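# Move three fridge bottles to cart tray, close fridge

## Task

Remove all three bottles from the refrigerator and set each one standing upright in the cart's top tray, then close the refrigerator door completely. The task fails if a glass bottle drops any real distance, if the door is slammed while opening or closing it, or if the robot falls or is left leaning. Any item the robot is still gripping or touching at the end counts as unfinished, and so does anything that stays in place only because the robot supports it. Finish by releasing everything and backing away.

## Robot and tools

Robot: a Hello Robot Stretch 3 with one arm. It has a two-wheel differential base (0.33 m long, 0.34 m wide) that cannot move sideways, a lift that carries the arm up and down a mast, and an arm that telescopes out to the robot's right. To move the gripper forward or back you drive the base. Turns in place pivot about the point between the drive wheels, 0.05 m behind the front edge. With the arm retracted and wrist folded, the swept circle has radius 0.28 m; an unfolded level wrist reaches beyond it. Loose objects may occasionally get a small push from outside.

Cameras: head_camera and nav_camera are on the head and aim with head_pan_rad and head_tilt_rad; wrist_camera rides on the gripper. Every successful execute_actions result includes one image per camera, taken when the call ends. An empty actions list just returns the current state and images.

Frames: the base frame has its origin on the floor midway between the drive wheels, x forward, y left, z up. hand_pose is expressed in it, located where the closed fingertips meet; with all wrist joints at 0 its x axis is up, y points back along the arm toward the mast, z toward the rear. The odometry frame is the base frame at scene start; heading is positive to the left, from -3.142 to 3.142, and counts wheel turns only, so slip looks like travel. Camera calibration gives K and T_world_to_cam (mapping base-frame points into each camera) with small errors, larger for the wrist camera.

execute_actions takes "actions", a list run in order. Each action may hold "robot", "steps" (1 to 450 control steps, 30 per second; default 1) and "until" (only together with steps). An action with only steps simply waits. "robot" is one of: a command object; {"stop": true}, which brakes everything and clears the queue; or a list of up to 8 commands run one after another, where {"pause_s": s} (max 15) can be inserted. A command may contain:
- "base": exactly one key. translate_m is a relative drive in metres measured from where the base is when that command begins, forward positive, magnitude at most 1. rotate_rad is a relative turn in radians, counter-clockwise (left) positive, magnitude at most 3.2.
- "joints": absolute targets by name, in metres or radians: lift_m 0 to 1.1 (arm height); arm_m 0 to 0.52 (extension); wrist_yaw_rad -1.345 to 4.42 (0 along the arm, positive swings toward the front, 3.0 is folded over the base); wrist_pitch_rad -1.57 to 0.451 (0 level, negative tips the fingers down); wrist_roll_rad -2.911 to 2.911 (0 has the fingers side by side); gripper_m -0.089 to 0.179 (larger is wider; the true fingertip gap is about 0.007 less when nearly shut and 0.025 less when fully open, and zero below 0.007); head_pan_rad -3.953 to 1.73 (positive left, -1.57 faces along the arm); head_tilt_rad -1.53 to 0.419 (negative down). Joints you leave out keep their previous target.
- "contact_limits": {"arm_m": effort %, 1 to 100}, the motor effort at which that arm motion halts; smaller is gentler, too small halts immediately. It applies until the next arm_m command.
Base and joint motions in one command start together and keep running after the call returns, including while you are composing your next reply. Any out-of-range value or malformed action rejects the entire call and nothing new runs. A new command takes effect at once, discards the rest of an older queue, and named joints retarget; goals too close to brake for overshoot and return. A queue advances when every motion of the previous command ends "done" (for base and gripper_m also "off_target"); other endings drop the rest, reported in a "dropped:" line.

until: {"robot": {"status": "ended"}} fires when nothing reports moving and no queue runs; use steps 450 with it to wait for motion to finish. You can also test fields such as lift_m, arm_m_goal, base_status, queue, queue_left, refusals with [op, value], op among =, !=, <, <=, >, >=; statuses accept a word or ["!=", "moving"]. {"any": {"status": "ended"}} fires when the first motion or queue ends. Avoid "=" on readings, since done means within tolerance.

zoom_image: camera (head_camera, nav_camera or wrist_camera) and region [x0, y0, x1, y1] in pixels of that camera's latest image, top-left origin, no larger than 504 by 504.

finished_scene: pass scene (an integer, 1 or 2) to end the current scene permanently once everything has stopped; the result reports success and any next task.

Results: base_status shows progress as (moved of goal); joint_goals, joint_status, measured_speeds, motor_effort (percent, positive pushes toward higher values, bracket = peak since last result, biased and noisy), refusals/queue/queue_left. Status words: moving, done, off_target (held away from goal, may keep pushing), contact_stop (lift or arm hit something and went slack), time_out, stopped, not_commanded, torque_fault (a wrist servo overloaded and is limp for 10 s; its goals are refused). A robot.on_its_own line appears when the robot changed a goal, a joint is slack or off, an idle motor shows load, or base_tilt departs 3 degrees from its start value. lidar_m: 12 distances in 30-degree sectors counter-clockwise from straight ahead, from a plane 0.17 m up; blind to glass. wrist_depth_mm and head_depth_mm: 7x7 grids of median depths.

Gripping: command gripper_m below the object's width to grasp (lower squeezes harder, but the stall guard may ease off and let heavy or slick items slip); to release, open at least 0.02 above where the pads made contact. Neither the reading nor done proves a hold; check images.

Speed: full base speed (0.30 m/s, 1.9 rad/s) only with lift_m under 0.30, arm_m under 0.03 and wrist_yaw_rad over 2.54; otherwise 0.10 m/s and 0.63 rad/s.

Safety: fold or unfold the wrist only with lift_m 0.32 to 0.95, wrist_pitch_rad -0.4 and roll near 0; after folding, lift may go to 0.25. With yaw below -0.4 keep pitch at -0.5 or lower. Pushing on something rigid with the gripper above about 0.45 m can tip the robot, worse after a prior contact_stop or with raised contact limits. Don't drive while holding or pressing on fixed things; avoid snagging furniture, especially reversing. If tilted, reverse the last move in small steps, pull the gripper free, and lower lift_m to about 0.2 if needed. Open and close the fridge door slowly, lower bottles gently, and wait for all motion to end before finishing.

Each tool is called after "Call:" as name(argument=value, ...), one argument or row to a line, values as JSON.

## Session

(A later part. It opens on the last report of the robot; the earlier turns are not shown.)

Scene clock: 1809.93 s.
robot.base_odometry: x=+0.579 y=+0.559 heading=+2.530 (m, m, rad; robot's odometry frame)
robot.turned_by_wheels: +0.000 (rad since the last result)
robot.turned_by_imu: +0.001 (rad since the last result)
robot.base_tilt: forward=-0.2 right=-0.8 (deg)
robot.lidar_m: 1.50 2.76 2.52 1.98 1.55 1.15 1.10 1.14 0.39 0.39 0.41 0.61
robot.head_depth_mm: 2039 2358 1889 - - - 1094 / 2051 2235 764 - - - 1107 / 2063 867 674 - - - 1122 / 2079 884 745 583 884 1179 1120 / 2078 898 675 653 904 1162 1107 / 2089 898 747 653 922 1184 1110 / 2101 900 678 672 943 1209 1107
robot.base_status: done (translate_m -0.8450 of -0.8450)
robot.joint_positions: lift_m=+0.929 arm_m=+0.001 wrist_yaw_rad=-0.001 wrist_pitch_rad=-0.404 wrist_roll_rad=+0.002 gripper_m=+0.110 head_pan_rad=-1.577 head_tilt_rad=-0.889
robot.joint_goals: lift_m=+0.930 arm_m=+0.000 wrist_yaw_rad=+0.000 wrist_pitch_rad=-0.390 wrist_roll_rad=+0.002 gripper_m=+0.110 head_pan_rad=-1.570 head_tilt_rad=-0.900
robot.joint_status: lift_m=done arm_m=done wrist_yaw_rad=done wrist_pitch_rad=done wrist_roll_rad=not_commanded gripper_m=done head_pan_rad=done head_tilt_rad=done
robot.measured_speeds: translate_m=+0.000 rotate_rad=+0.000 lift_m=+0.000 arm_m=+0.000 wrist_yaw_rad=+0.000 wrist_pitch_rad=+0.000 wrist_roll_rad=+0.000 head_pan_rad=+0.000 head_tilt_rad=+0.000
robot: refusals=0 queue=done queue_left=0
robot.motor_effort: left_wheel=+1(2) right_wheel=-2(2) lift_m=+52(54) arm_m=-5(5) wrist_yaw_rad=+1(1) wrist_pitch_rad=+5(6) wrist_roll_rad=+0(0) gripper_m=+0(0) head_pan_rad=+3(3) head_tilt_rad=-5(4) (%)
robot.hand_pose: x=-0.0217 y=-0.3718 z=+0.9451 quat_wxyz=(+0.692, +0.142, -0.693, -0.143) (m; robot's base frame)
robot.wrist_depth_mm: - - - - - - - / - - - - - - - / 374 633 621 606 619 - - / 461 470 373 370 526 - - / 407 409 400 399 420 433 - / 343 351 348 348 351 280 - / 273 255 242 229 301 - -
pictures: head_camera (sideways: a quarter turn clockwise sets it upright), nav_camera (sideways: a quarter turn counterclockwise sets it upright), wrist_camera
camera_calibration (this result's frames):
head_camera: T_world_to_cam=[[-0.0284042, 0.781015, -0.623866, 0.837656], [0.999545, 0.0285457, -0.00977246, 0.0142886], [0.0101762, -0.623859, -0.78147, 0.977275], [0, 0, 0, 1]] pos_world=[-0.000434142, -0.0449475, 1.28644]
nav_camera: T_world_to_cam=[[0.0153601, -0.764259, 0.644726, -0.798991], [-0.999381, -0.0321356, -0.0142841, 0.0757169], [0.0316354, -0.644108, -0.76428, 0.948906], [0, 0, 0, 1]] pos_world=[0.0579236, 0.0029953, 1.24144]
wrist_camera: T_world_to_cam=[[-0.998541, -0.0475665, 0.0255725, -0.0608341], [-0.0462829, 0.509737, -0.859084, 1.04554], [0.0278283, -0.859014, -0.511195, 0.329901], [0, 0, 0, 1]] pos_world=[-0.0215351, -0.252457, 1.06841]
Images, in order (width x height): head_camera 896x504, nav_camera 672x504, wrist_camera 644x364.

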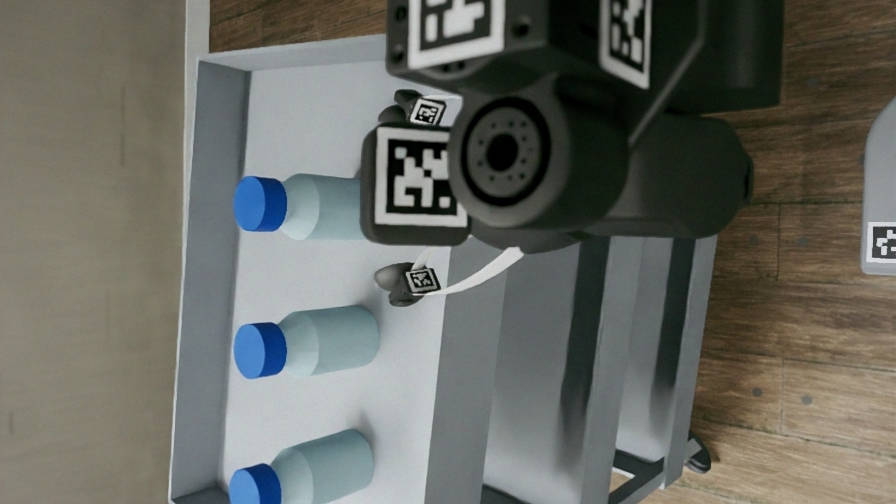

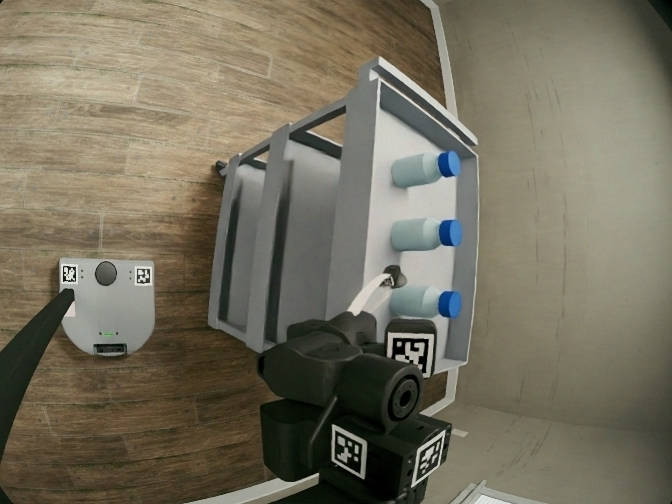

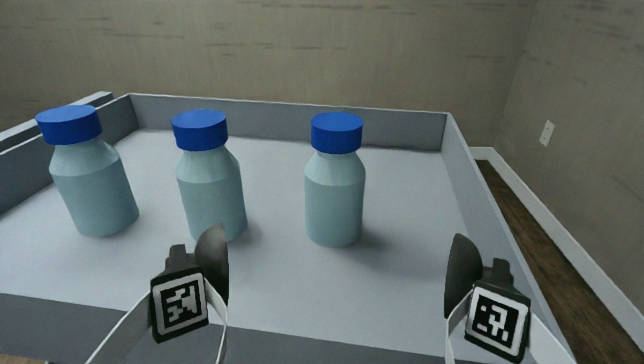

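Call:
execute_actions(
  actions=[
    {"robot": {"base": {"translate_m": 0.30}, "joints": {"gripper_m": 0.005, "wrist_yaw_rad": 3.0, "wrist_pitch_rad": -0.4, "head_pan_rad": 0.0, "head_tilt_rad": -0.5}}, "steps": 300, "until": {"robot": {"base_status": ["!=", "moving"], "wrist_yaw_rad_status": ["!=", "moving"]}}},
    {"robot": {"base": {"rotate_rad": 0.596}, "joints": {"lift_m": 0.25}}, "steps": 200, "until": {"robot": {"base_status": ["!=", "moving"]}}},
    {"robot": {"base": {"translate_m": 1.0}}, "steps": 400, "until": {"robot": {"base_status": ["!=", "moving"]}}},
  ],
)

Scene clock: 1943.80 s.
robot.base_odometry: x=-0.667 y=+0.747 heading=+3.126 (m, m, rad; robot's odometry frame)
robot.turned_by_wheels: +0.596 (rad since the last result)
robot.turned_by_imu: +0.612 (rad since the last result)
robot.base_tilt: forward=-0.2 right=-0.7 (deg)
robot.lidar_m: 1.63 1.90 1.87 1.55 2.26 2.21 1.30 1.22 2.90 0.46 0.43 1.54
robot.head_depth_mm: 1304 1394 1498 1635 1763 1573 1290 / 1381 1484 1619 1754 1877 1568 1289 / 1474 1607 1738 1916 1982 1564 1287 / 1584 1714 1889 2084 1979 1562 1278 / 1703 1858 2060 2292 1990 1560 1288 / 1858 2034 2269 2475 1987 1554 1276 / 1881 2002 2161 2301 1973 1546 1274
robot.base_status: done (translate_m +1.0000 of +1.0000)
robot.joint_positions: lift_m=+0.251 arm_m=+0.001 wrist_yaw_rad=+2.999 wrist_pitch_rad=-0.415 wrist_roll_rad=+0.002 gripper_m=+0.005 head_pan_rad=-0.007 head_tilt_rad=-0.507
robot.joint_goals: lift_m=+0.250 arm_m=+0.000 wrist_yaw_rad=+3.000 wrist_pitch_rad=-0.400 wrist_roll_rad=+0.002 gripper_m=+0.005 head_pan_rad=+0.000 head_tilt_rad=-0.500
robot.joint_status: lift_m=done arm_m=done wrist_yaw_rad=done wrist_pitch_rad=done wrist_roll_rad=not_commanded gripper_m=done head_pan_rad=done head_tilt_rad=done
robot.measured_speeds: translate_m=+0.000 rotate_rad=+0.000 lift_m=+0.000 arm_m=+0.000 wrist_yaw_rad=+0.000 wrist_pitch_rad=+0.000 wrist_roll_rad=+0.000 head_pan_rad=+0.000 head_tilt_rad=+0.000
robot: refusals=0 queue=done queue_left=0
robot.motor_effort: left_wheel=-2(8) right_wheel=+0(6) lift_m=+21(53) arm_m=-5(4) wrist_yaw_rad=+1(2) wrist_pitch_rad=+4(3) wrist_roll_rad=+0(0) gripper_m=-1(80) head_pan_rad=+2(35) head_tilt_rad=+2(24) (%)
robot.hand_pose: x=+0.0107 y=+0.0768 z=+0.2639 quat_wxyz=(+0.195, +0.701, +0.096, +0.679) (m; robot's base frame)
robot.wrist_depth_mm: - - - - - - - / - - - - - - - / 966 986 971 957 991 - 994 / 724 742 730 720 749 732 742 / 579 584 591 608 587 588 593 / 488 503 - - 490 493 499 / - - - - 411 422 428
pictures: head_camera (sideways: a quarter turn clockwise sets it upright), nav_camera (sideways: a quarter turn counterclockwise sets it upright), wrist_camera
camera_calibration (this result's frames):
head_camera: T_world_to_cam=[[-0.491586, -0.0296149, -0.870325, 1.16172], [-0.021374, 0.999531, -0.0219388, 0.0363635], [0.870567, 0.00781755, -0.491988, 0.595474], [0, 0, 0, 1]] pos_world=[0.0534628, -0.00659726, 1.30484]
nav_camera: T_world_to_cam=[[0.468233, 0.0166339, 0.883449, -1.11293], [0.0336879, -0.999432, 0.000962851, 0.0495687], [0.882963, 0.0293107, -0.468527, 0.558986], [0, 0, 0, 1]] pos_world=[0.0258756, 0.0516686, 1.24507]
wrist_camera: T_world_to_cam=[[0.99529, -0.0936472, 0.0250502, -0.00734134], [-0.0274701, -0.520277, -0.853556, 0.3106], [0.0929662, 0.848848, -0.520399, 0.236584], [0, 0, 0, 1]] pos_world=[-0.00615539, -0.0399139, 0.388416]
Images, in order (width x height): head_camera 896x504, nav_camera 672x504, wrist_camera 644x364.

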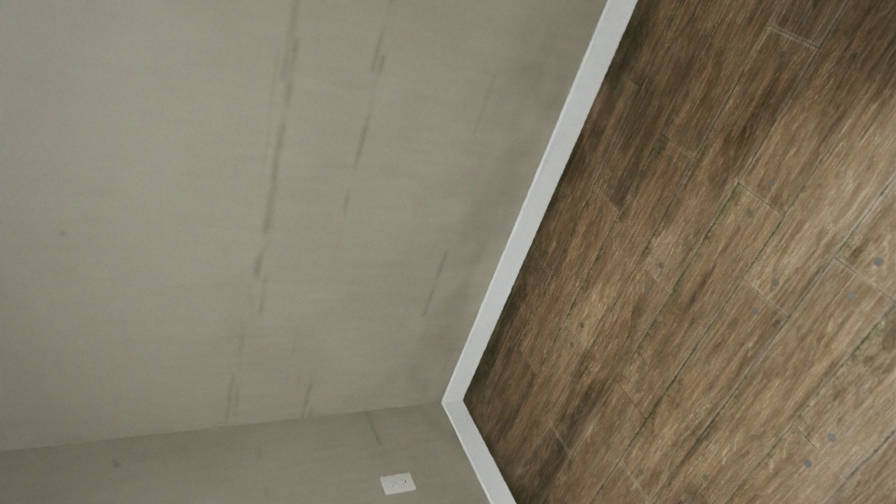

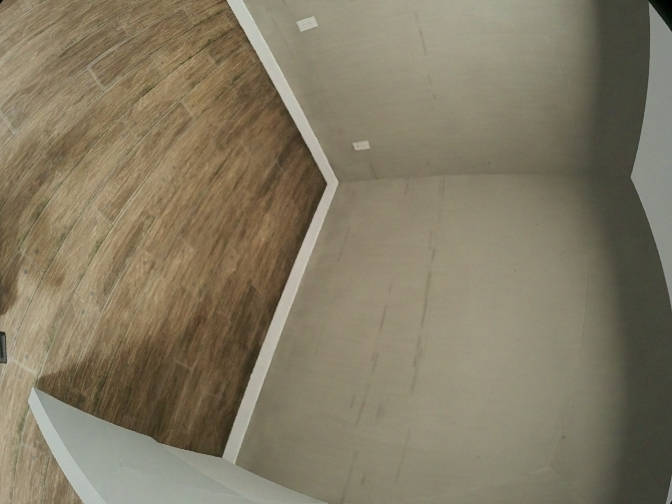

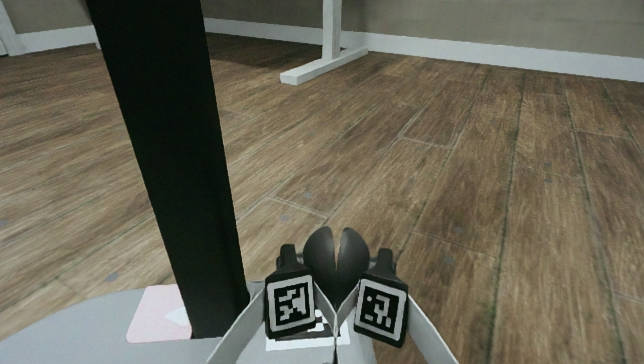

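Call:
execute_actions(
  actions=[
    {"robot": [{"base": {"translate_m": 0.082}}, {"base": {"rotate_rad": 0.954}}, {"joints": {"lift_m": 0.34, "head_pan_rad": -2.0, "head_tilt_rad": -0.9}}], "steps": 300, "until": {"robot": {"status": "ended"}}},
  ],
)

Scene clock: 1967.43 s.
robot.base_odometry: x=-0.748 y=+0.748 heading=-2.204 (m, m, rad; robot's odometry frame)
robot.turned_by_wheels: +0.954 (rad since the last result)
robot.turned_by_imu: +0.968 (rad since the last result)
robot.base_tilt: forward=-0.2 right=-0.7 (deg)
robot.lidar_m: 1.82 1.55 2.39 2.27 1.47 1.30 2.95 0.41 0.42 1.20 1.52 1.90
robot.head_depth_mm: 353 407 462 540 1373 1241 1104 / 444 488 511 589 751 1184 1124 / 532 602 691 814 988 1199 - / 662 773 932 1164 1371 1243 - / 971 1202 1559 1652 1432 1244 1149 / 1276 1485 1742 1664 1435 1250 1108 / 1233 1414 1656 1672 1433 1250 1110
robot.base_status: done (rotate_rad +0.9539 of +0.9540)
robot.joint_positions: lift_m=+0.339 arm_m=+0.001 wrist_yaw_rad=+2.999 wrist_pitch_rad=-0.415 wrist_roll_rad=+0.002 gripper_m=+0.005 head_pan_rad=-1.993 head_tilt_rad=-0.889
robot.joint_goals: lift_m=+0.340 arm_m=+0.000 wrist_yaw_rad=+3.000 wrist_pitch_rad=-0.400 wrist_roll_rad=+0.002 gripper_m=+0.005 head_pan_rad=-2.000 head_tilt_rad=-0.900
robot.joint_status: lift_m=done arm_m=done wrist_yaw_rad=done wrist_pitch_rad=done wrist_roll_rad=not_commanded gripper_m=done head_pan_rad=done head_tilt_rad=done
robot.measured_speeds: translate_m=+0.000 rotate_rad=+0.000 lift_m=+0.000 arm_m=+0.000 wrist_yaw_rad=+0.000 wrist_pitch_rad=+0.000 wrist_roll_rad=+0.000 head_pan_rad=+0.000 head_tilt_rad=+0.000
robot: refusals=0 queue=done queue_left=0
robot.motor_effort: left_wheel=-2(9) right_wheel=+0(7) lift_m=+53(55) arm_m=-4(4) wrist_yaw_rad=+1(0) wrist_pitch_rad=+5(4) wrist_roll_rad=+0(0) gripper_m=-1(0) head_pan_rad=-3(36) head_tilt_rad=-4(26) (%)
robot.hand_pose: x=+0.0107 y=+0.0768 z=+0.3527 quat_wxyz=(+0.195, +0.701, +0.096, +0.679) (m; robot's base frame)
robot.wrist_depth_mm: - - - - - - - / - - - - - - - / - - - - - - - / 902 880 891 896 903 952 939 / 725 707 709 736 732 730 718 / 591 594 - - 603 610 617 / 510 519 - 514 512 526 523
pictures: head_camera (sideways: a quarter turn clockwise sets it upright), nav_camera (sideways: a quarter turn counterclockwise sets it upright), wrist_camera
camera_calibration (this result's frames):
head_camera: T_world_to_cam=[[0.289617, 0.725767, -0.624007, 0.8359], [0.925814, -0.377854, -0.0097787, 0.0147465], [-0.24288, -0.574882, -0.781358, 0.978672], [0, 0, 0, 1]] pos_world=[-0.0180432, -0.038475, 1.28644]
nav_camera: T_world_to_cam=[[-0.294775, -0.705165, 0.644865, -0.79728], [-0.927117, 0.3745, -0.0142772, 0.0752672], [-0.231434, -0.602074, -0.764163, 0.950359], [0, 0, 0, 1]] pos_world=[0.0547088, -0.0182145, 1.24144]
wrist_camera: T_world_to_cam=[[0.995291, -0.0936394, 0.0250456, -0.00956437], [-0.0274789, -0.520359, -0.853505, 0.386397], [0.0929544, 0.848798, -0.520482, 0.28286], [0, 0, 0, 1]] pos_world=[-0.00615599, -0.0399214, 0.477255]
Images, in order (width x height): head_camera 896x504, nav_camera 672x504, wrist_camera 644x364.

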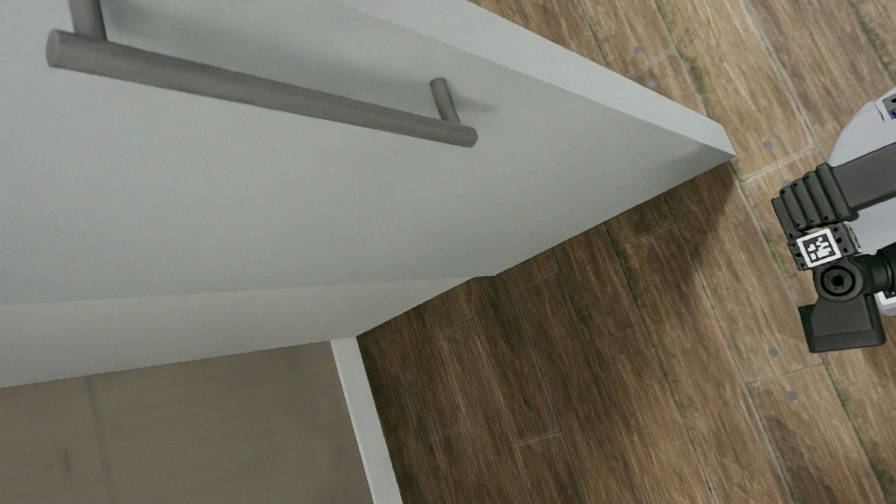

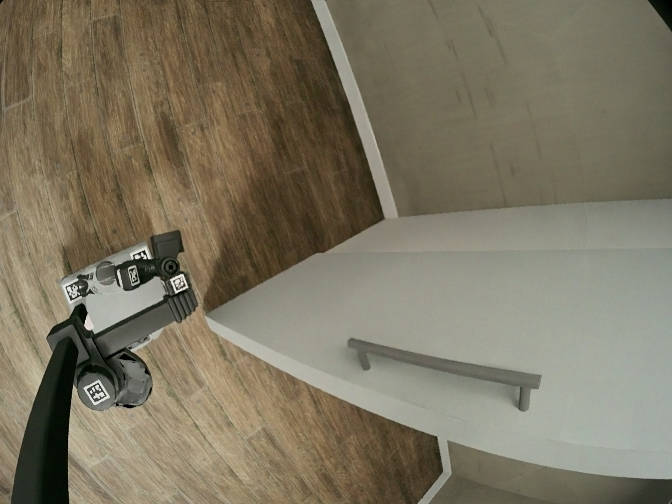

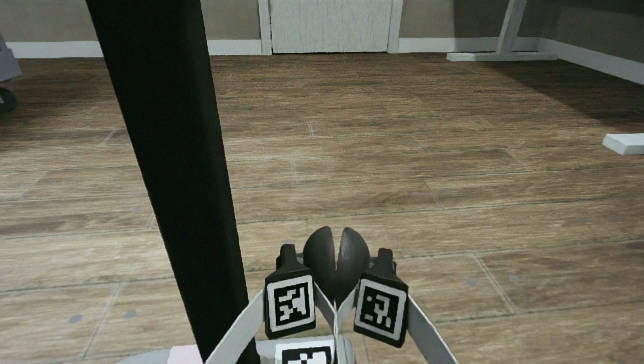

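Call:
execute_actions(
  actions=[
    {"robot": {"joints": {"wrist_yaw_rad": -0.35, "wrist_pitch_rad": -0.4, "gripper_m": 0.0}}, "steps": 300, "until": {"robot": {"status": "ended"}}},
  ],
)

Scene clock: 2090.10 s.
robot.base_odometry: x=-0.748 y=+0.748 heading=-2.204 (m, m, rad; robot's odometry frame)
robot.turned_by_wheels: +0.000 (rad since the last result)
robot.turned_by_imu: +0.000 (rad since the last result)
robot.base_tilt: forward=-0.2 right=-0.7 (deg)
robot.lidar_m: 1.82 1.55 2.38 2.28 1.46 1.29 2.95 0.41 0.42 1.19 1.52 1.90
robot.head_depth_mm: 353 408 461 539 1364 1244 1104 / 445 488 511 588 751 1183 1120 / 531 601 693 813 992 1206 - / 662 774 933 1155 1369 1259 - / 973 1201 1561 1663 1426 1246 1108 / 1281 1482 1735 1686 1431 1255 1108 / 1242 1419 1650 1669 1422 1247 1108
robot.base_status: done (rotate_rad +0.9539 of +0.9540)
robot.joint_positions: lift_m=+0.339 arm_m=+0.001 wrist_yaw_rad=-0.348 wrist_pitch_rad=-0.415 wrist_roll_rad=+0.002 gripper_m=+0.000 head_pan_rad=-1.993 head_tilt_rad=-0.889
robot.joint_goals: lift_m=+0.340 arm_m=+0.000 wrist_yaw_rad=-0.350 wrist_pitch_rad=-0.400 wrist_roll_rad=+0.002 gripper_m=+0.000 head_pan_rad=-2.000 head_tilt_rad=-0.900
robot.joint_status: lift_m=done arm_m=done wrist_yaw_rad=done wrist_pitch_rad=done wrist_roll_rad=not_commanded gripper_m=done head_pan_rad=done head_tilt_rad=done
robot.measured_speeds: translate_m=+0.000 rotate_rad=+0.000 lift_m=+0.000 arm_m=+0.000 wrist_yaw_rad=+0.000 wrist_pitch_rad=+0.000 wrist_roll_rad=+0.000 head_pan_rad=+0.000 head_tilt_rad=+0.000
robot: refusals=0 queue=done queue_left=0
robot.motor_effort: left_wheel=-2(2) right_wheel=+0(0) lift_m=+53(52) arm_m=-5(4) wrist_yaw_rad=-1(2) wrist_pitch_rad=+5(5) wrist_roll_rad=+0(0) gripper_m=-2(33) head_pan_rad=-3(4) head_tilt_rad=-5(5) (%)
robot.hand_pose: x=-0.0981 y=-0.3569 z=+0.3527 quat_wxyz=(+0.656, +0.024, -0.707, -0.264) (m; robot's base frame)
robot.wrist_depth_mm: 979 - - 773 390 275 212 / - - - 841 414 285 217 / - - - 919 429 293 222 / 884 903 901 819 449 304 226 / 720 712 731 748 472 313 233 / 586 606 604 - 457 323 240 / 512 518 518 504 487 338 246
pictures: head_camera (sideways: a quarter turn clockwise sets it upright), nav_camera (sideways: a quarter turn counterclockwise sets it upright), wrist_camera
camera_calibration (this result's frames):
head_camera: T_world_to_cam=[[0.289642, 0.725757, -0.624007, 0.8359], [0.925801, -0.377885, -0.0097787, 0.0147466], [-0.2429, -0.574874, -0.781357, 0.978672], [0, 0, 0, 1]] pos_world=[-0.0180446, -0.0384741, 1.28644]
nav_camera: T_world_to_cam=[[-0.294799, -0.705154, 0.644865, -0.79728], [-0.927104, 0.374532, -0.0142772, 0.0752671], [-0.231455, -0.602066, -0.764163, 0.950359], [0, 0, 0, 1]] pos_world=[0.0547082, -0.0182162, 1.24144]
wrist_camera: T_world_to_cam=[[-0.955307, 0.294552, 0.0250437, 0.00525386], [0.132972, 0.503832, -0.853506, 0.538978], [-0.264019, -0.81203, -0.520481, 0.0333654], [0, 0, 0, 1]] pos_world=[-0.0578411, -0.246008, 0.477255]
Images, in order (width x height): head_camera 896x504, nav_camera 672x504, wrist_camera 644x364.

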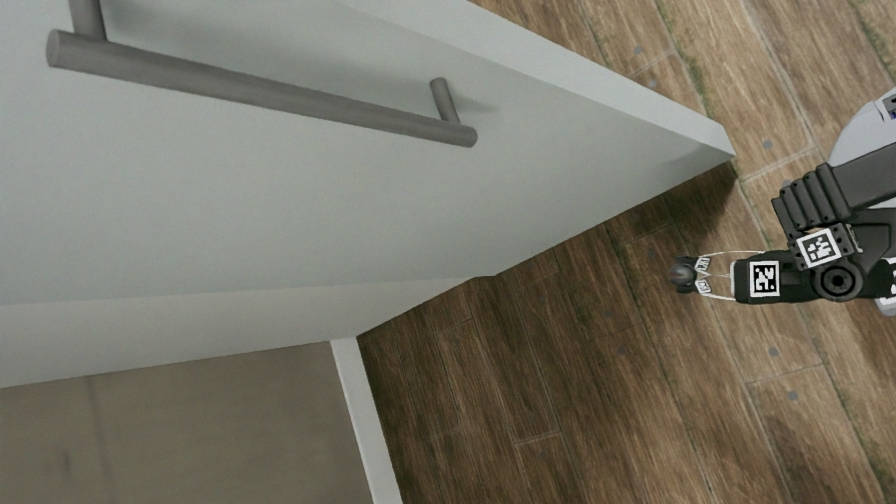

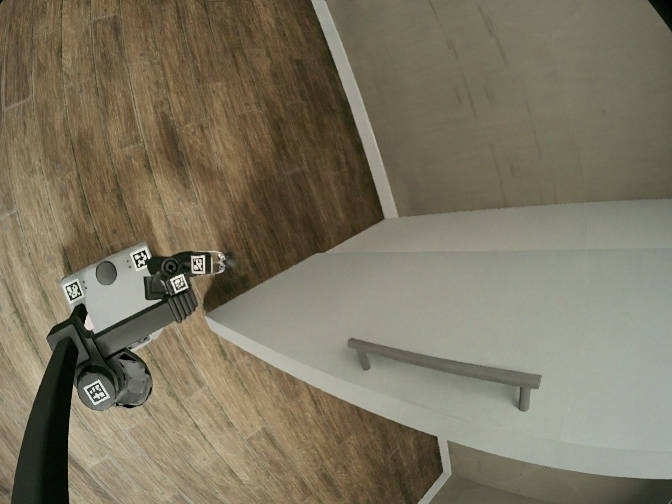

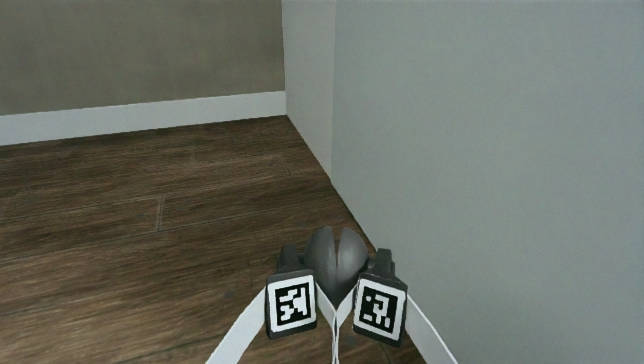

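Call:
execute_actions(
  actions=[
    {"robot": {"base": {"translate_m": -0.16}}, "steps": 200, "until": {"robot": {"status": "ended"}}},
  ],
)

Scene clock: 2099.77 s.
robot.base_odometry: x=-0.654 y=+0.877 heading=-2.204 (m, m, rad; robot's odometry frame)
robot.turned_by_wheels: +0.000 (rad since the last result)
robot.turned_by_imu: +0.000 (rad since the last result)
robot.base_tilt: forward=-0.2 right=-0.7 (deg)
robot.lidar_m: 1.98 1.69 2.38 2.27 1.26 1.17 2.79 2.16 0.32 0.51 1.52 2.05
robot.head_depth_mm: 1039 1928 2005 1665 1427 1244 1101 / - 313 1320 1625 1424 1243 1129 / - 300 354 447 640 1204 - / 297 338 409 512 684 975 - / 379 322 480 723 1366 1249 1103 / 577 790 1599 1682 1431 1246 1109 / 1205 1415 1653 1676 1432 1248 1106
robot.base_status: done (translate_m -0.1600 of -0.1600)
robot.joint_positions: lift_m=+0.339 arm_m=+0.001 wrist_yaw_rad=-0.348 wrist_pitch_rad=-0.415 wrist_roll_rad=+0.002 gripper_m=+0.000 head_pan_rad=-1.993 head_tilt_rad=-0.889
robot.joint_goals: lift_m=+0.340 arm_m=+0.000 wrist_yaw_rad=-0.350 wrist_pitch_rad=-0.400 wrist_roll_rad=+0.002 gripper_m=+0.000 head_pan_rad=-2.000 head_tilt_rad=-0.900
robot.joint_status: lift_m=done arm_m=done wrist_yaw_rad=done wrist_pitch_rad=done wrist_roll_rad=not_commanded gripper_m=done head_pan_rad=done head_tilt_rad=done
robot.measured_speeds: translate_m=+0.000 rotate_rad=+0.000 lift_m=+0.000 arm_m=+0.000 wrist_yaw_rad=+0.000 wrist_pitch_rad=+0.000 wrist_roll_rad=+0.000 head_pan_rad=+0.000 head_tilt_rad=+0.000
robot: refusals=0 queue=done queue_left=0
robot.motor_effort: left_wheel=-2(8) right_wheel=+0(0) lift_m=+52(53) arm_m=-4(4) wrist_yaw_rad=-1(1) wrist_pitch_rad=+5(5) wrist_roll_rad=+0(0) gripper_m=-2(2) head_pan_rad=-3(3) head_tilt_rad=-4(5) (%)
robot.hand_pose: x=-0.0982 y=-0.3568 z=+0.3527 quat_wxyz=(+0.656, +0.024, -0.707, -0.264) (m; robot's base frame)
robot.wrist_depth_mm: 973 - - 225 129 91 70 / - - - 242 135 93 72 / - - - 263 141 96 73 / 897 914 902 287 148 99 75 / 713 722 727 332 154 102 82 / 598 595 596 - 149 106 93 / 515 513 524 397 173 110 117
pictures: head_camera (sideways: a quarter turn clockwise sets it upright), nav_camera (sideways: a quarter turn counterclockwise sets it upright), wrist_camera
camera_calibration (this result's frames):
head_camera: T_world_to_cam=[[0.289752, 0.725713, -0.624007, 0.835899], [0.925743, -0.378026, -0.0097787, 0.014747], [-0.242987, -0.574837, -0.781358, 0.978673], [0, 0, 0, 1]] pos_world=[-0.0180504, -0.0384705, 1.28644]
nav_camera: T_world_to_cam=[[-0.294906, -0.70511, 0.644865, -0.797279], [-0.927047, 0.374672, -0.0142772, 0.0752667], [-0.231546, -0.602031, -0.764163, 0.95036], [0, 0, 0, 1]] pos_world=[0.0547055, -0.0182236, 1.24144]
wrist_camera: T_world_to_cam=[[-0.955171, 0.294994, 0.025044, 0.00532103], [0.133205, 0.50377, -0.853506, 0.538974], [-0.264395, -0.811908, -0.520481, 0.0333751], [0, 0, 0, 1]] pos_world=[-0.0578875, -0.245991, 0.477255]
Images, in order (width x height): head_camera 896x504, nav_camera 672x504, wrist_camera 644x364.

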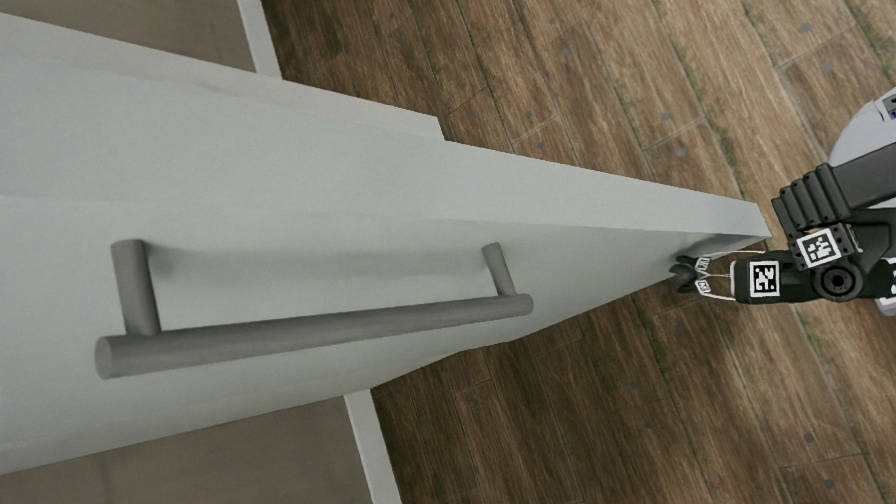

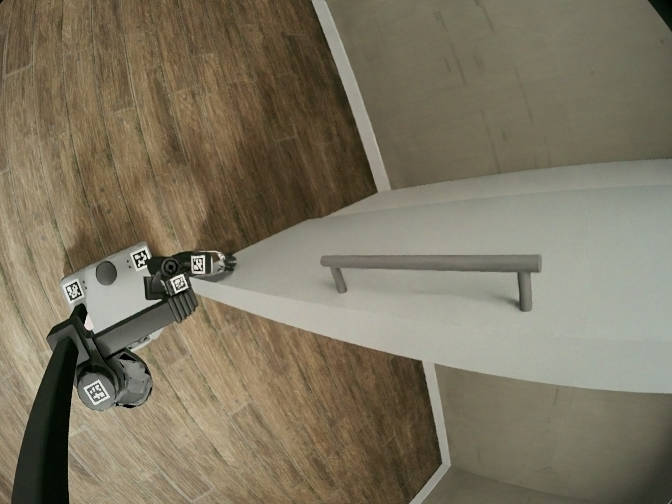

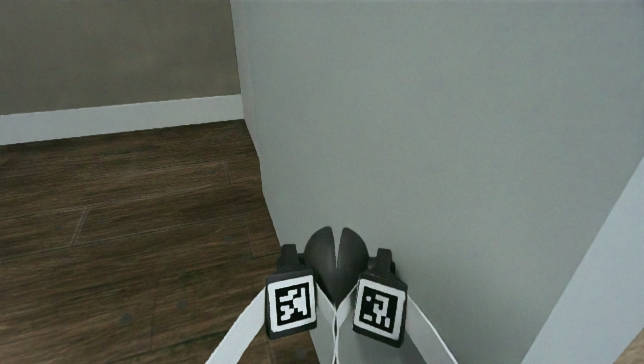

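Call:
execute_actions(
  actions=[
    {"robot": {"base": {"translate_m": -0.08}}, "steps": 200, "until": {"robot": {"status": "ended"}}},
  ],
)

Scene clock: 2111.90 s.
robot.base_odometry: x=-0.607 y=+0.942 heading=-2.204 (m, m, rad; robot's odometry frame)
robot.turned_by_wheels: +0.000 (rad since the last result)
robot.turned_by_imu: +0.000 (rad since the last result)
robot.base_tilt: forward=-0.2 right=-0.7 (deg)
robot.lidar_m: 2.06 1.76 2.38 2.27 1.15 1.11 2.71 2.16 0.38 0.57 1.53 2.04
robot.head_depth_mm: 303 365 1891 1666 1426 1249 1103 / 321 364 428 537 1371 1248 1121 / 339 368 447 554 733 1113 - / 403 469 563 702 932 1215 - / 460 549 681 897 1313 1248 1110 / 535 662 864 1557 1431 1246 1109 / 642 1321 1657 1678 1428 1248 1106
robot.base_status: done (translate_m -0.0800 of -0.0800)
robot.joint_positions: lift_m=+0.339 arm_m=+0.001 wrist_yaw_rad=-0.348 wrist_pitch_rad=-0.420 wrist_roll_rad=+0.002 gripper_m=+0.000 head_pan_rad=-1.993 head_tilt_rad=-0.889
robot.joint_goals: lift_m=+0.340 arm_m=+0.000 wrist_yaw_rad=-0.350 wrist_pitch_rad=-0.400 wrist_roll_rad=+0.002 gripper_m=+0.000 head_pan_rad=-2.000 head_tilt_rad=-0.900
robot.joint_status: lift_m=done arm_m=done wrist_yaw_rad=done wrist_pitch_rad=done wrist_roll_rad=not_commanded gripper_m=done head_pan_rad=done head_tilt_rad=done
robot.measured_speeds: translate_m=+0.000 rotate_rad=+0.000 lift_m=+0.000 arm_m=+0.000 wrist_yaw_rad=+0.000 wrist_pitch_rad=+0.000 wrist_roll_rad=+0.000 head_pan_rad=+0.000 head_tilt_rad=+0.000
robot: refusals=0 queue=done queue_left=0
robot.motor_effort: left_wheel=-2(6) right_wheel=+0(7) lift_m=+52(52) arm_m=-3(4) wrist_yaw_rad=-1(9) wrist_pitch_rad=+6(6) wrist_roll_rad=+0(0) gripper_m=-2(3) head_pan_rad=-3(3) head_tilt_rad=-5(5) (%)
robot.hand_pose: x=-0.0980 y=-0.3563 z=+0.3518 quat_wxyz=(+0.655, +0.025, -0.707, -0.265) (m; robot's base frame)
robot.wrist_depth_mm: 967 - 443 286 210 167 138 / - - 501 307 223 175 143 / - - 570 336 236 183 149 / 878 878 677 367 253 193 156 / 725 727 696 413 271 202 161 / 587 598 601 - 270 212 172 / 507 510 518 488 319 226 491
pictures: head_camera (sideways: a quarter turn clockwise sets it upright), nav_camera (sideways: a quarter turn counterclockwise sets it upright), wrist_camera
camera_calibration (this result's frames):
head_camera: T_world_to_cam=[[0.289773, 0.725717, -0.623992, 0.83588], [0.925735, -0.378046, -0.00977804, 0.0147462], [-0.242994, -0.574818, -0.781369, 0.978688], [0, 0, 0, 1]] pos_world=[-0.0180511, -0.0384697, 1.28644]
nav_camera: T_world_to_cam=[[-0.294927, -0.705114, 0.64485, -0.79726], [-0.927039, 0.374693, -0.0142779, 0.0752676], [-0.231553, -0.602012, -0.764176, 0.950376], [0, 0, 0, 1]] pos_world=[0.0547055, -0.0182236, 1.24144]
wrist_camera: T_world_to_cam=[[-0.955226, 0.294833, 0.0248346, 0.00537462], [0.134418, 0.507203, -0.85128, 0.538412], [-0.263582, -0.809826, -0.524124, 0.0355054], [0, 0, 0, 1]] pos_world=[-0.0578796, -0.245916, 0.476815]
Images, in order (width x height): head_camera 896x504, nav_camera 672x504, wrist_camera 644x364.

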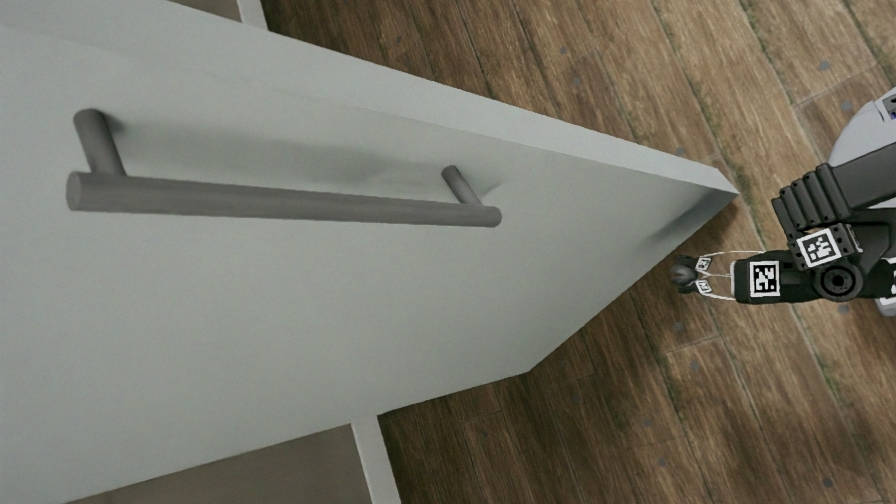

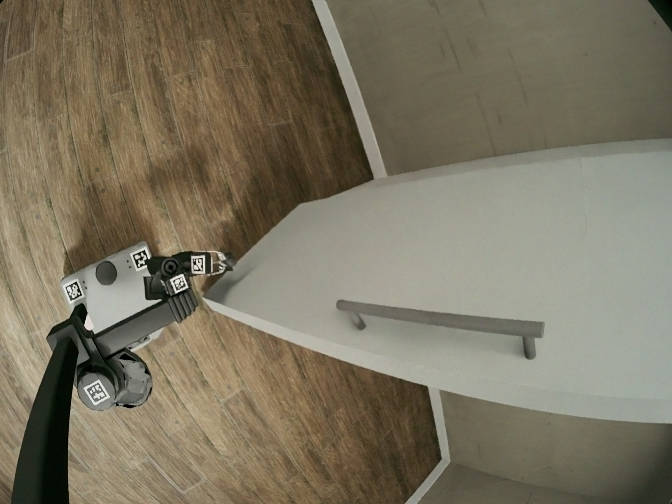

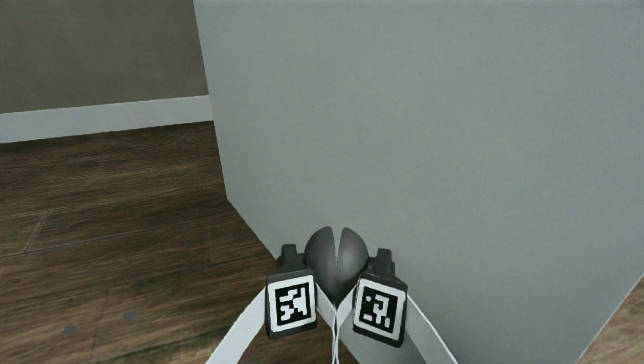

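Call:
execute_actions(
  actions=[
    {"robot": {"base": {"translate_m": -0.20}, "joints": {"head_pan_rad": -1.8}}, "steps": 200, "until": {"robot": {"status": "ended"}}},
    {"steps": 30},
  ],
)

Scene clock: 2142.37 s.
robot.base_odometry: x=-0.488 y=+1.103 heading=-2.204 (m, m, rad; robot's odometry frame)
robot.turned_by_wheels: +0.000 (rad since the last result)
robot.turned_by_imu: +0.000 (rad since the last result)
robot.base_tilt: forward=-0.2 right=-0.7 (deg)
robot.lidar_m: 2.27 1.94 2.37 2.28 0.97 1.07 2.51 2.16 0.89 0.85 1.53 2.05
robot.head_depth_mm: 793 1658 1928 1659 1424 1247 1104 / 788 924 1118 1561 1427 1250 1122 / 768 897 1079 1356 1431 1238 - / 750 876 1046 1302 1429 1269 - / 733 851 1013 1248 1424 1246 1109 / 718 829 984 1344 1427 1246 1111 / 701 855 1690 1673 1427 1243 1107
robot.base_status: done (translate_m -0.2000 of -0.2000)
robot.joint_positions: lift_m=+0.339 arm_m=+0.001 wrist_yaw_rad=-0.348 wrist_pitch_rad=-0.420 wrist_roll_rad=+0.002 gripper_m=+0.000 head_pan_rad=-1.807 head_tilt_rad=-0.889
robot.joint_goals: lift_m=+0.340 arm_m=+0.000 wrist_yaw_rad=-0.350 wrist_pitch_rad=-0.400 wrist_roll_rad=+0.002 gripper_m=+0.000 head_pan_rad=-1.800 head_tilt_rad=-0.900
robot.joint_status: lift_m=done arm_m=done wrist_yaw_rad=done wrist_pitch_rad=done wrist_roll_rad=not_commanded gripper_m=done head_pan_rad=done head_tilt_rad=done
robot.measured_speeds: translate_m=+0.000 rotate_rad=+0.000 lift_m=+0.000 arm_m=+0.000 wrist_yaw_rad=+0.000 wrist_pitch_rad=+0.000 wrist_roll_rad=+0.000 head_pan_rad=+0.000 head_tilt_rad=+0.000
robot: refusals=0 queue=done queue_left=0
robot.motor_effort: left_wheel=-2(6) right_wheel=+0(3) lift_m=+52(52) arm_m=-3(3) wrist_yaw_rad=-1(1) wrist_pitch_rad=+6(6) wrist_roll_rad=+0(0) gripper_m=-2(2) head_pan_rad=+3(17) head_tilt_rad=-4(4) (%)
robot.hand_pose: x=-0.0981 y=-0.3562 z=+0.3518 quat_wxyz=(+0.655, +0.025, -0.707, -0.265) (m; robot's base frame)
robot.wrist_depth_mm: 969 506 549 592 664 - - / - 543 578 650 736 - - / - 597 642 724 - - - / 873 658 699 800 859 932 926 / 710 704 715 762 735 724 730 / 596 586 596 - 609 605 617 / 518 518 515 505 506 519 526
pictures: head_camera (sideways: a quarter turn clockwise sets it upright), nav_camera (sideways: a quarter turn counterclockwise sets it upright), wrist_camera
camera_calibration (this result's frames):
head_camera: T_world_to_cam=[[0.150583, 0.766785, -0.623992, 0.836729], [0.979676, -0.200348, -0.00977804, 0.0144171], [-0.132513, -0.609838, -0.781369, 0.978014], [0, 0, 0, 1]] pos_world=[-0.0105212, -0.0422721, 1.28644]
nav_camera: T_world_to_cam=[[-0.159457, -0.74749, 0.64485, -0.798086], [-0.980337, 0.196812, -0.0142779, 0.0755927], [-0.116241, -0.634448, -0.764176, 0.949673], [0, 0, 0, 1]] pos_world=[0.0572371, -0.00892162, 1.24144]
wrist_camera: T_world_to_cam=[[-0.955196, 0.294931, 0.0248348, 0.00538945], [0.13447, 0.507189, -0.851279, 0.538411], [-0.263665, -0.809799, -0.524124, 0.0355076], [0, 0, 0, 1]] pos_world=[-0.0578899, -0.245912, 0.476815]
Images, in order (width x height): head_camera 896x504, nav_camera 672x504, wrist_camera 644x364.

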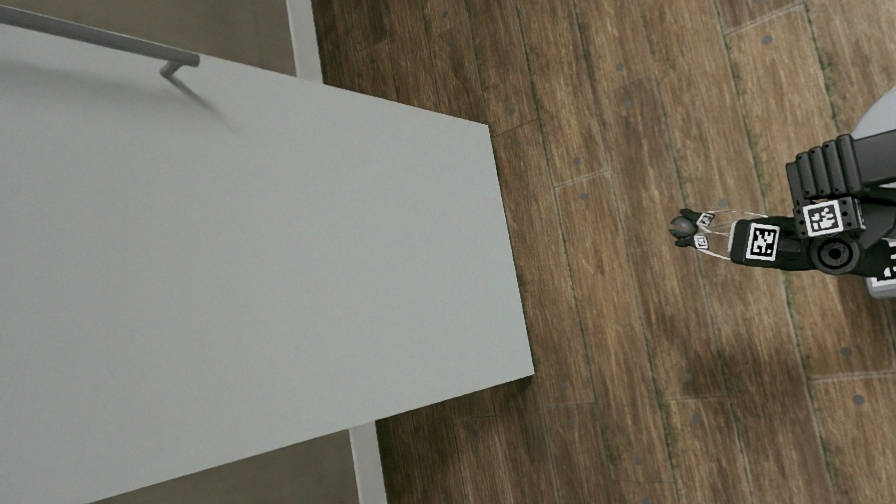

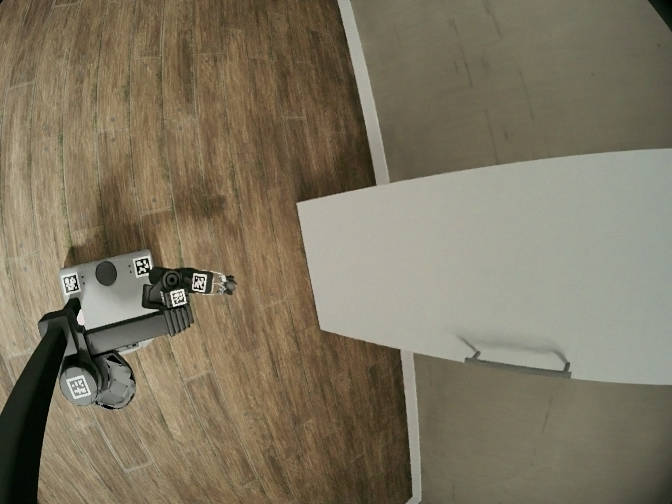

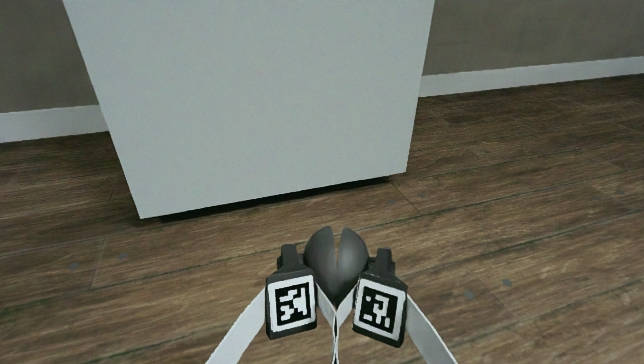

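Call:
execute_actions(
  actions=[],
)

Scene clock: 2174.37 s.
robot.base_odometry: x=-0.488 y=+1.103 heading=-2.204 (m, m, rad; robot's odometry frame)
robot.turned_by_wheels: +0.000 (rad since the last result)
robot.turned_by_imu: +0.000 (rad since the last result)
robot.base_tilt: forward=-0.2 right=-0.7 (deg)
robot.lidar_m: 2.26 1.94 2.37 2.29 0.97 1.06 2.51 2.16 0.89 0.85 1.53 2.05
robot.head_depth_mm: 794 1662 1929 1672 1421 1240 1105 / 785 925 1115 1563 1424 1245 1123 / 769 899 1082 1359 1428 1248 - / 750 875 1046 1301 1435 1272 - / 735 853 1009 1254 1429 1248 1106 / 719 831 981 1345 1434 1245 1108 / 703 857 1690 1683 1425 1250 1107
robot.base_status: done (translate_m -0.2000 of -0.2000)
robot.joint_positions: lift_m=+0.339 arm_m=+0.001 wrist_yaw_rad=-0.348 wrist_pitch_rad=-0.420 wrist_roll_rad=+0.002 gripper_m=+0.000 head_pan_rad=-1.807 head_tilt_rad=-0.889
robot.joint_goals: lift_m=+0.340 arm_m=+0.000 wrist_yaw_rad=-0.350 wrist_pitch_rad=-0.400 wrist_roll_rad=+0.002 gripper_m=+0.000 head_pan_rad=-1.800 head_tilt_rad=-0.900
robot.joint_status: lift_m=done arm_m=done wrist_yaw_rad=done wrist_pitch_rad=done wrist_roll_rad=not_commanded gripper_m=done head_pan_rad=done head_tilt_rad=done
robot.measured_speeds: translate_m=+0.000 rotate_rad=+0.000 lift_m=+0.000 arm_m=+0.000 wrist_yaw_rad=+0.000 wrist_pitch_rad=+0.000 wrist_roll_rad=+0.000 head_pan_rad=+0.000 head_tilt_rad=+0.000
robot: refusals=0 queue=done queue_left=0
robot.motor_effort: left_wheel=-1(1) right_wheel=+0(0) lift_m=+52(51) arm_m=-2(4) wrist_yaw_rad=-1(2) wrist_pitch_rad=+6(6) wrist_roll_rad=+0(0) gripper_m=-2(2) head_pan_rad=+3(3) head_tilt_rad=-5(5) (%)
robot.hand_pose: x=-0.0981 y=-0.3562 z=+0.3518 quat_wxyz=(+0.655, +0.025, -0.707, -0.265) (m; robot's base frame)
robot.wrist_depth_mm: 968 509 547 605 649 - - / - 547 597 646 735 - - / - 605 651 712 - - - / 875 667 677 778 864 911 922 / 713 712 716 750 711 723 746 / 596 597 601 - 614 609 616 / 510 514 520 508 499 518 521
pictures: head_camera (sideways: a quarter turn clockwise sets it upright), nav_camera (sideways: a quarter turn counterclockwise sets it upright), wrist_camera
camera_calibration (this result's frames):
head_camera: T_world_to_cam=[[0.150582, 0.766785, -0.623992, 0.836729], [0.979676, -0.200348, -0.00977804, 0.0144171], [-0.132513, -0.609838, -0.781369, 0.978014], [0, 0, 0, 1]] pos_world=[-0.0105212, -0.0422721, 1.28644]
nav_camera: T_world_to_cam=[[-0.159457, -0.74749, 0.64485, -0.798086], [-0.980337, 0.196811, -0.0142779, 0.0755927], [-0.116241, -0.634448, -0.764176, 0.949673], [0, 0, 0, 1]] pos_world=[0.0572371, -0.00892161, 1.24144]
wrist_camera: T_world_to_cam=[[-0.955196, 0.294931, 0.0248347, 0.00538948], [0.13447, 0.507189, -0.851279, 0.538411], [-0.263665, -0.809799, -0.524125, 0.0355076], [0, 0, 0, 1]] pos_world=[-0.0578899, -0.245912, 0.476815]
Images, in order (width x height): head_camera 896x504, nav_camera 672x504, wrist_camera 644x364.

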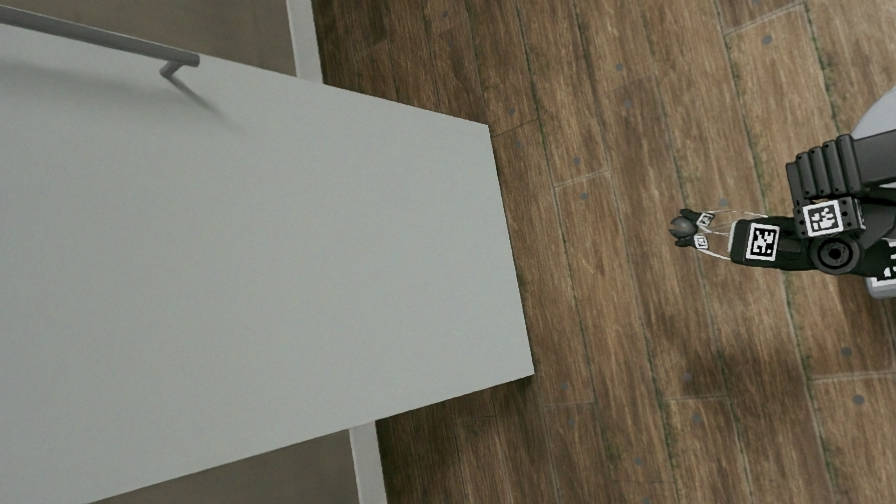

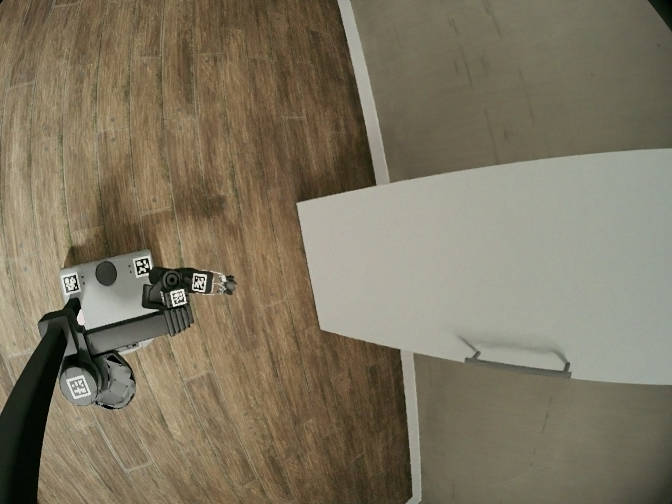

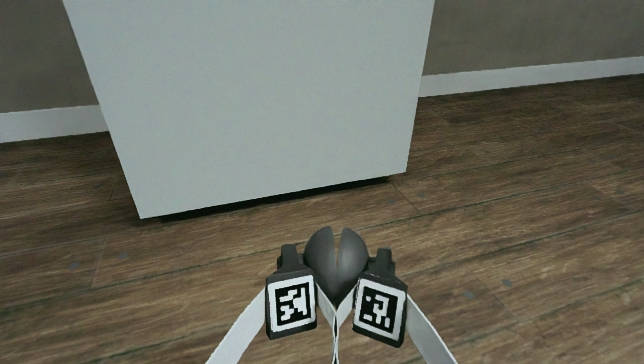

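Call:
zoom_image(
  camera="head_camera",
  region=[250, 0, 600, 200],
)

Call:
zoom_image(
  camera="head_camera",
  region=[300, 330, 600, 504],
)

Region (250, 0, 600, 200) of head_camera's 896x504 image, scaled by 1.440, with more detail than that image has; it fills the top 288 rows of this view, and the rest is white.

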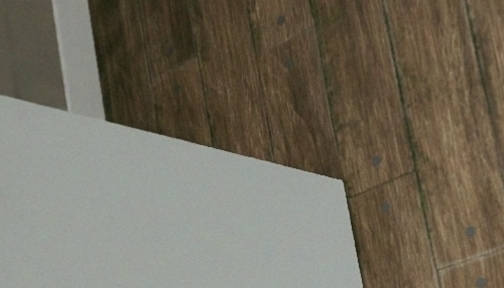

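Region (300, 330, 600, 504) of head_camera's 896x504 image, scaled by 1.680, with more detail than that image has; it fills the top 292 rows of this view, and the rest is white.

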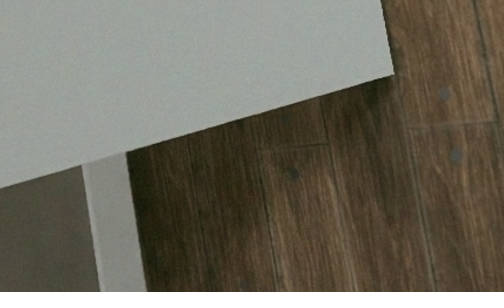

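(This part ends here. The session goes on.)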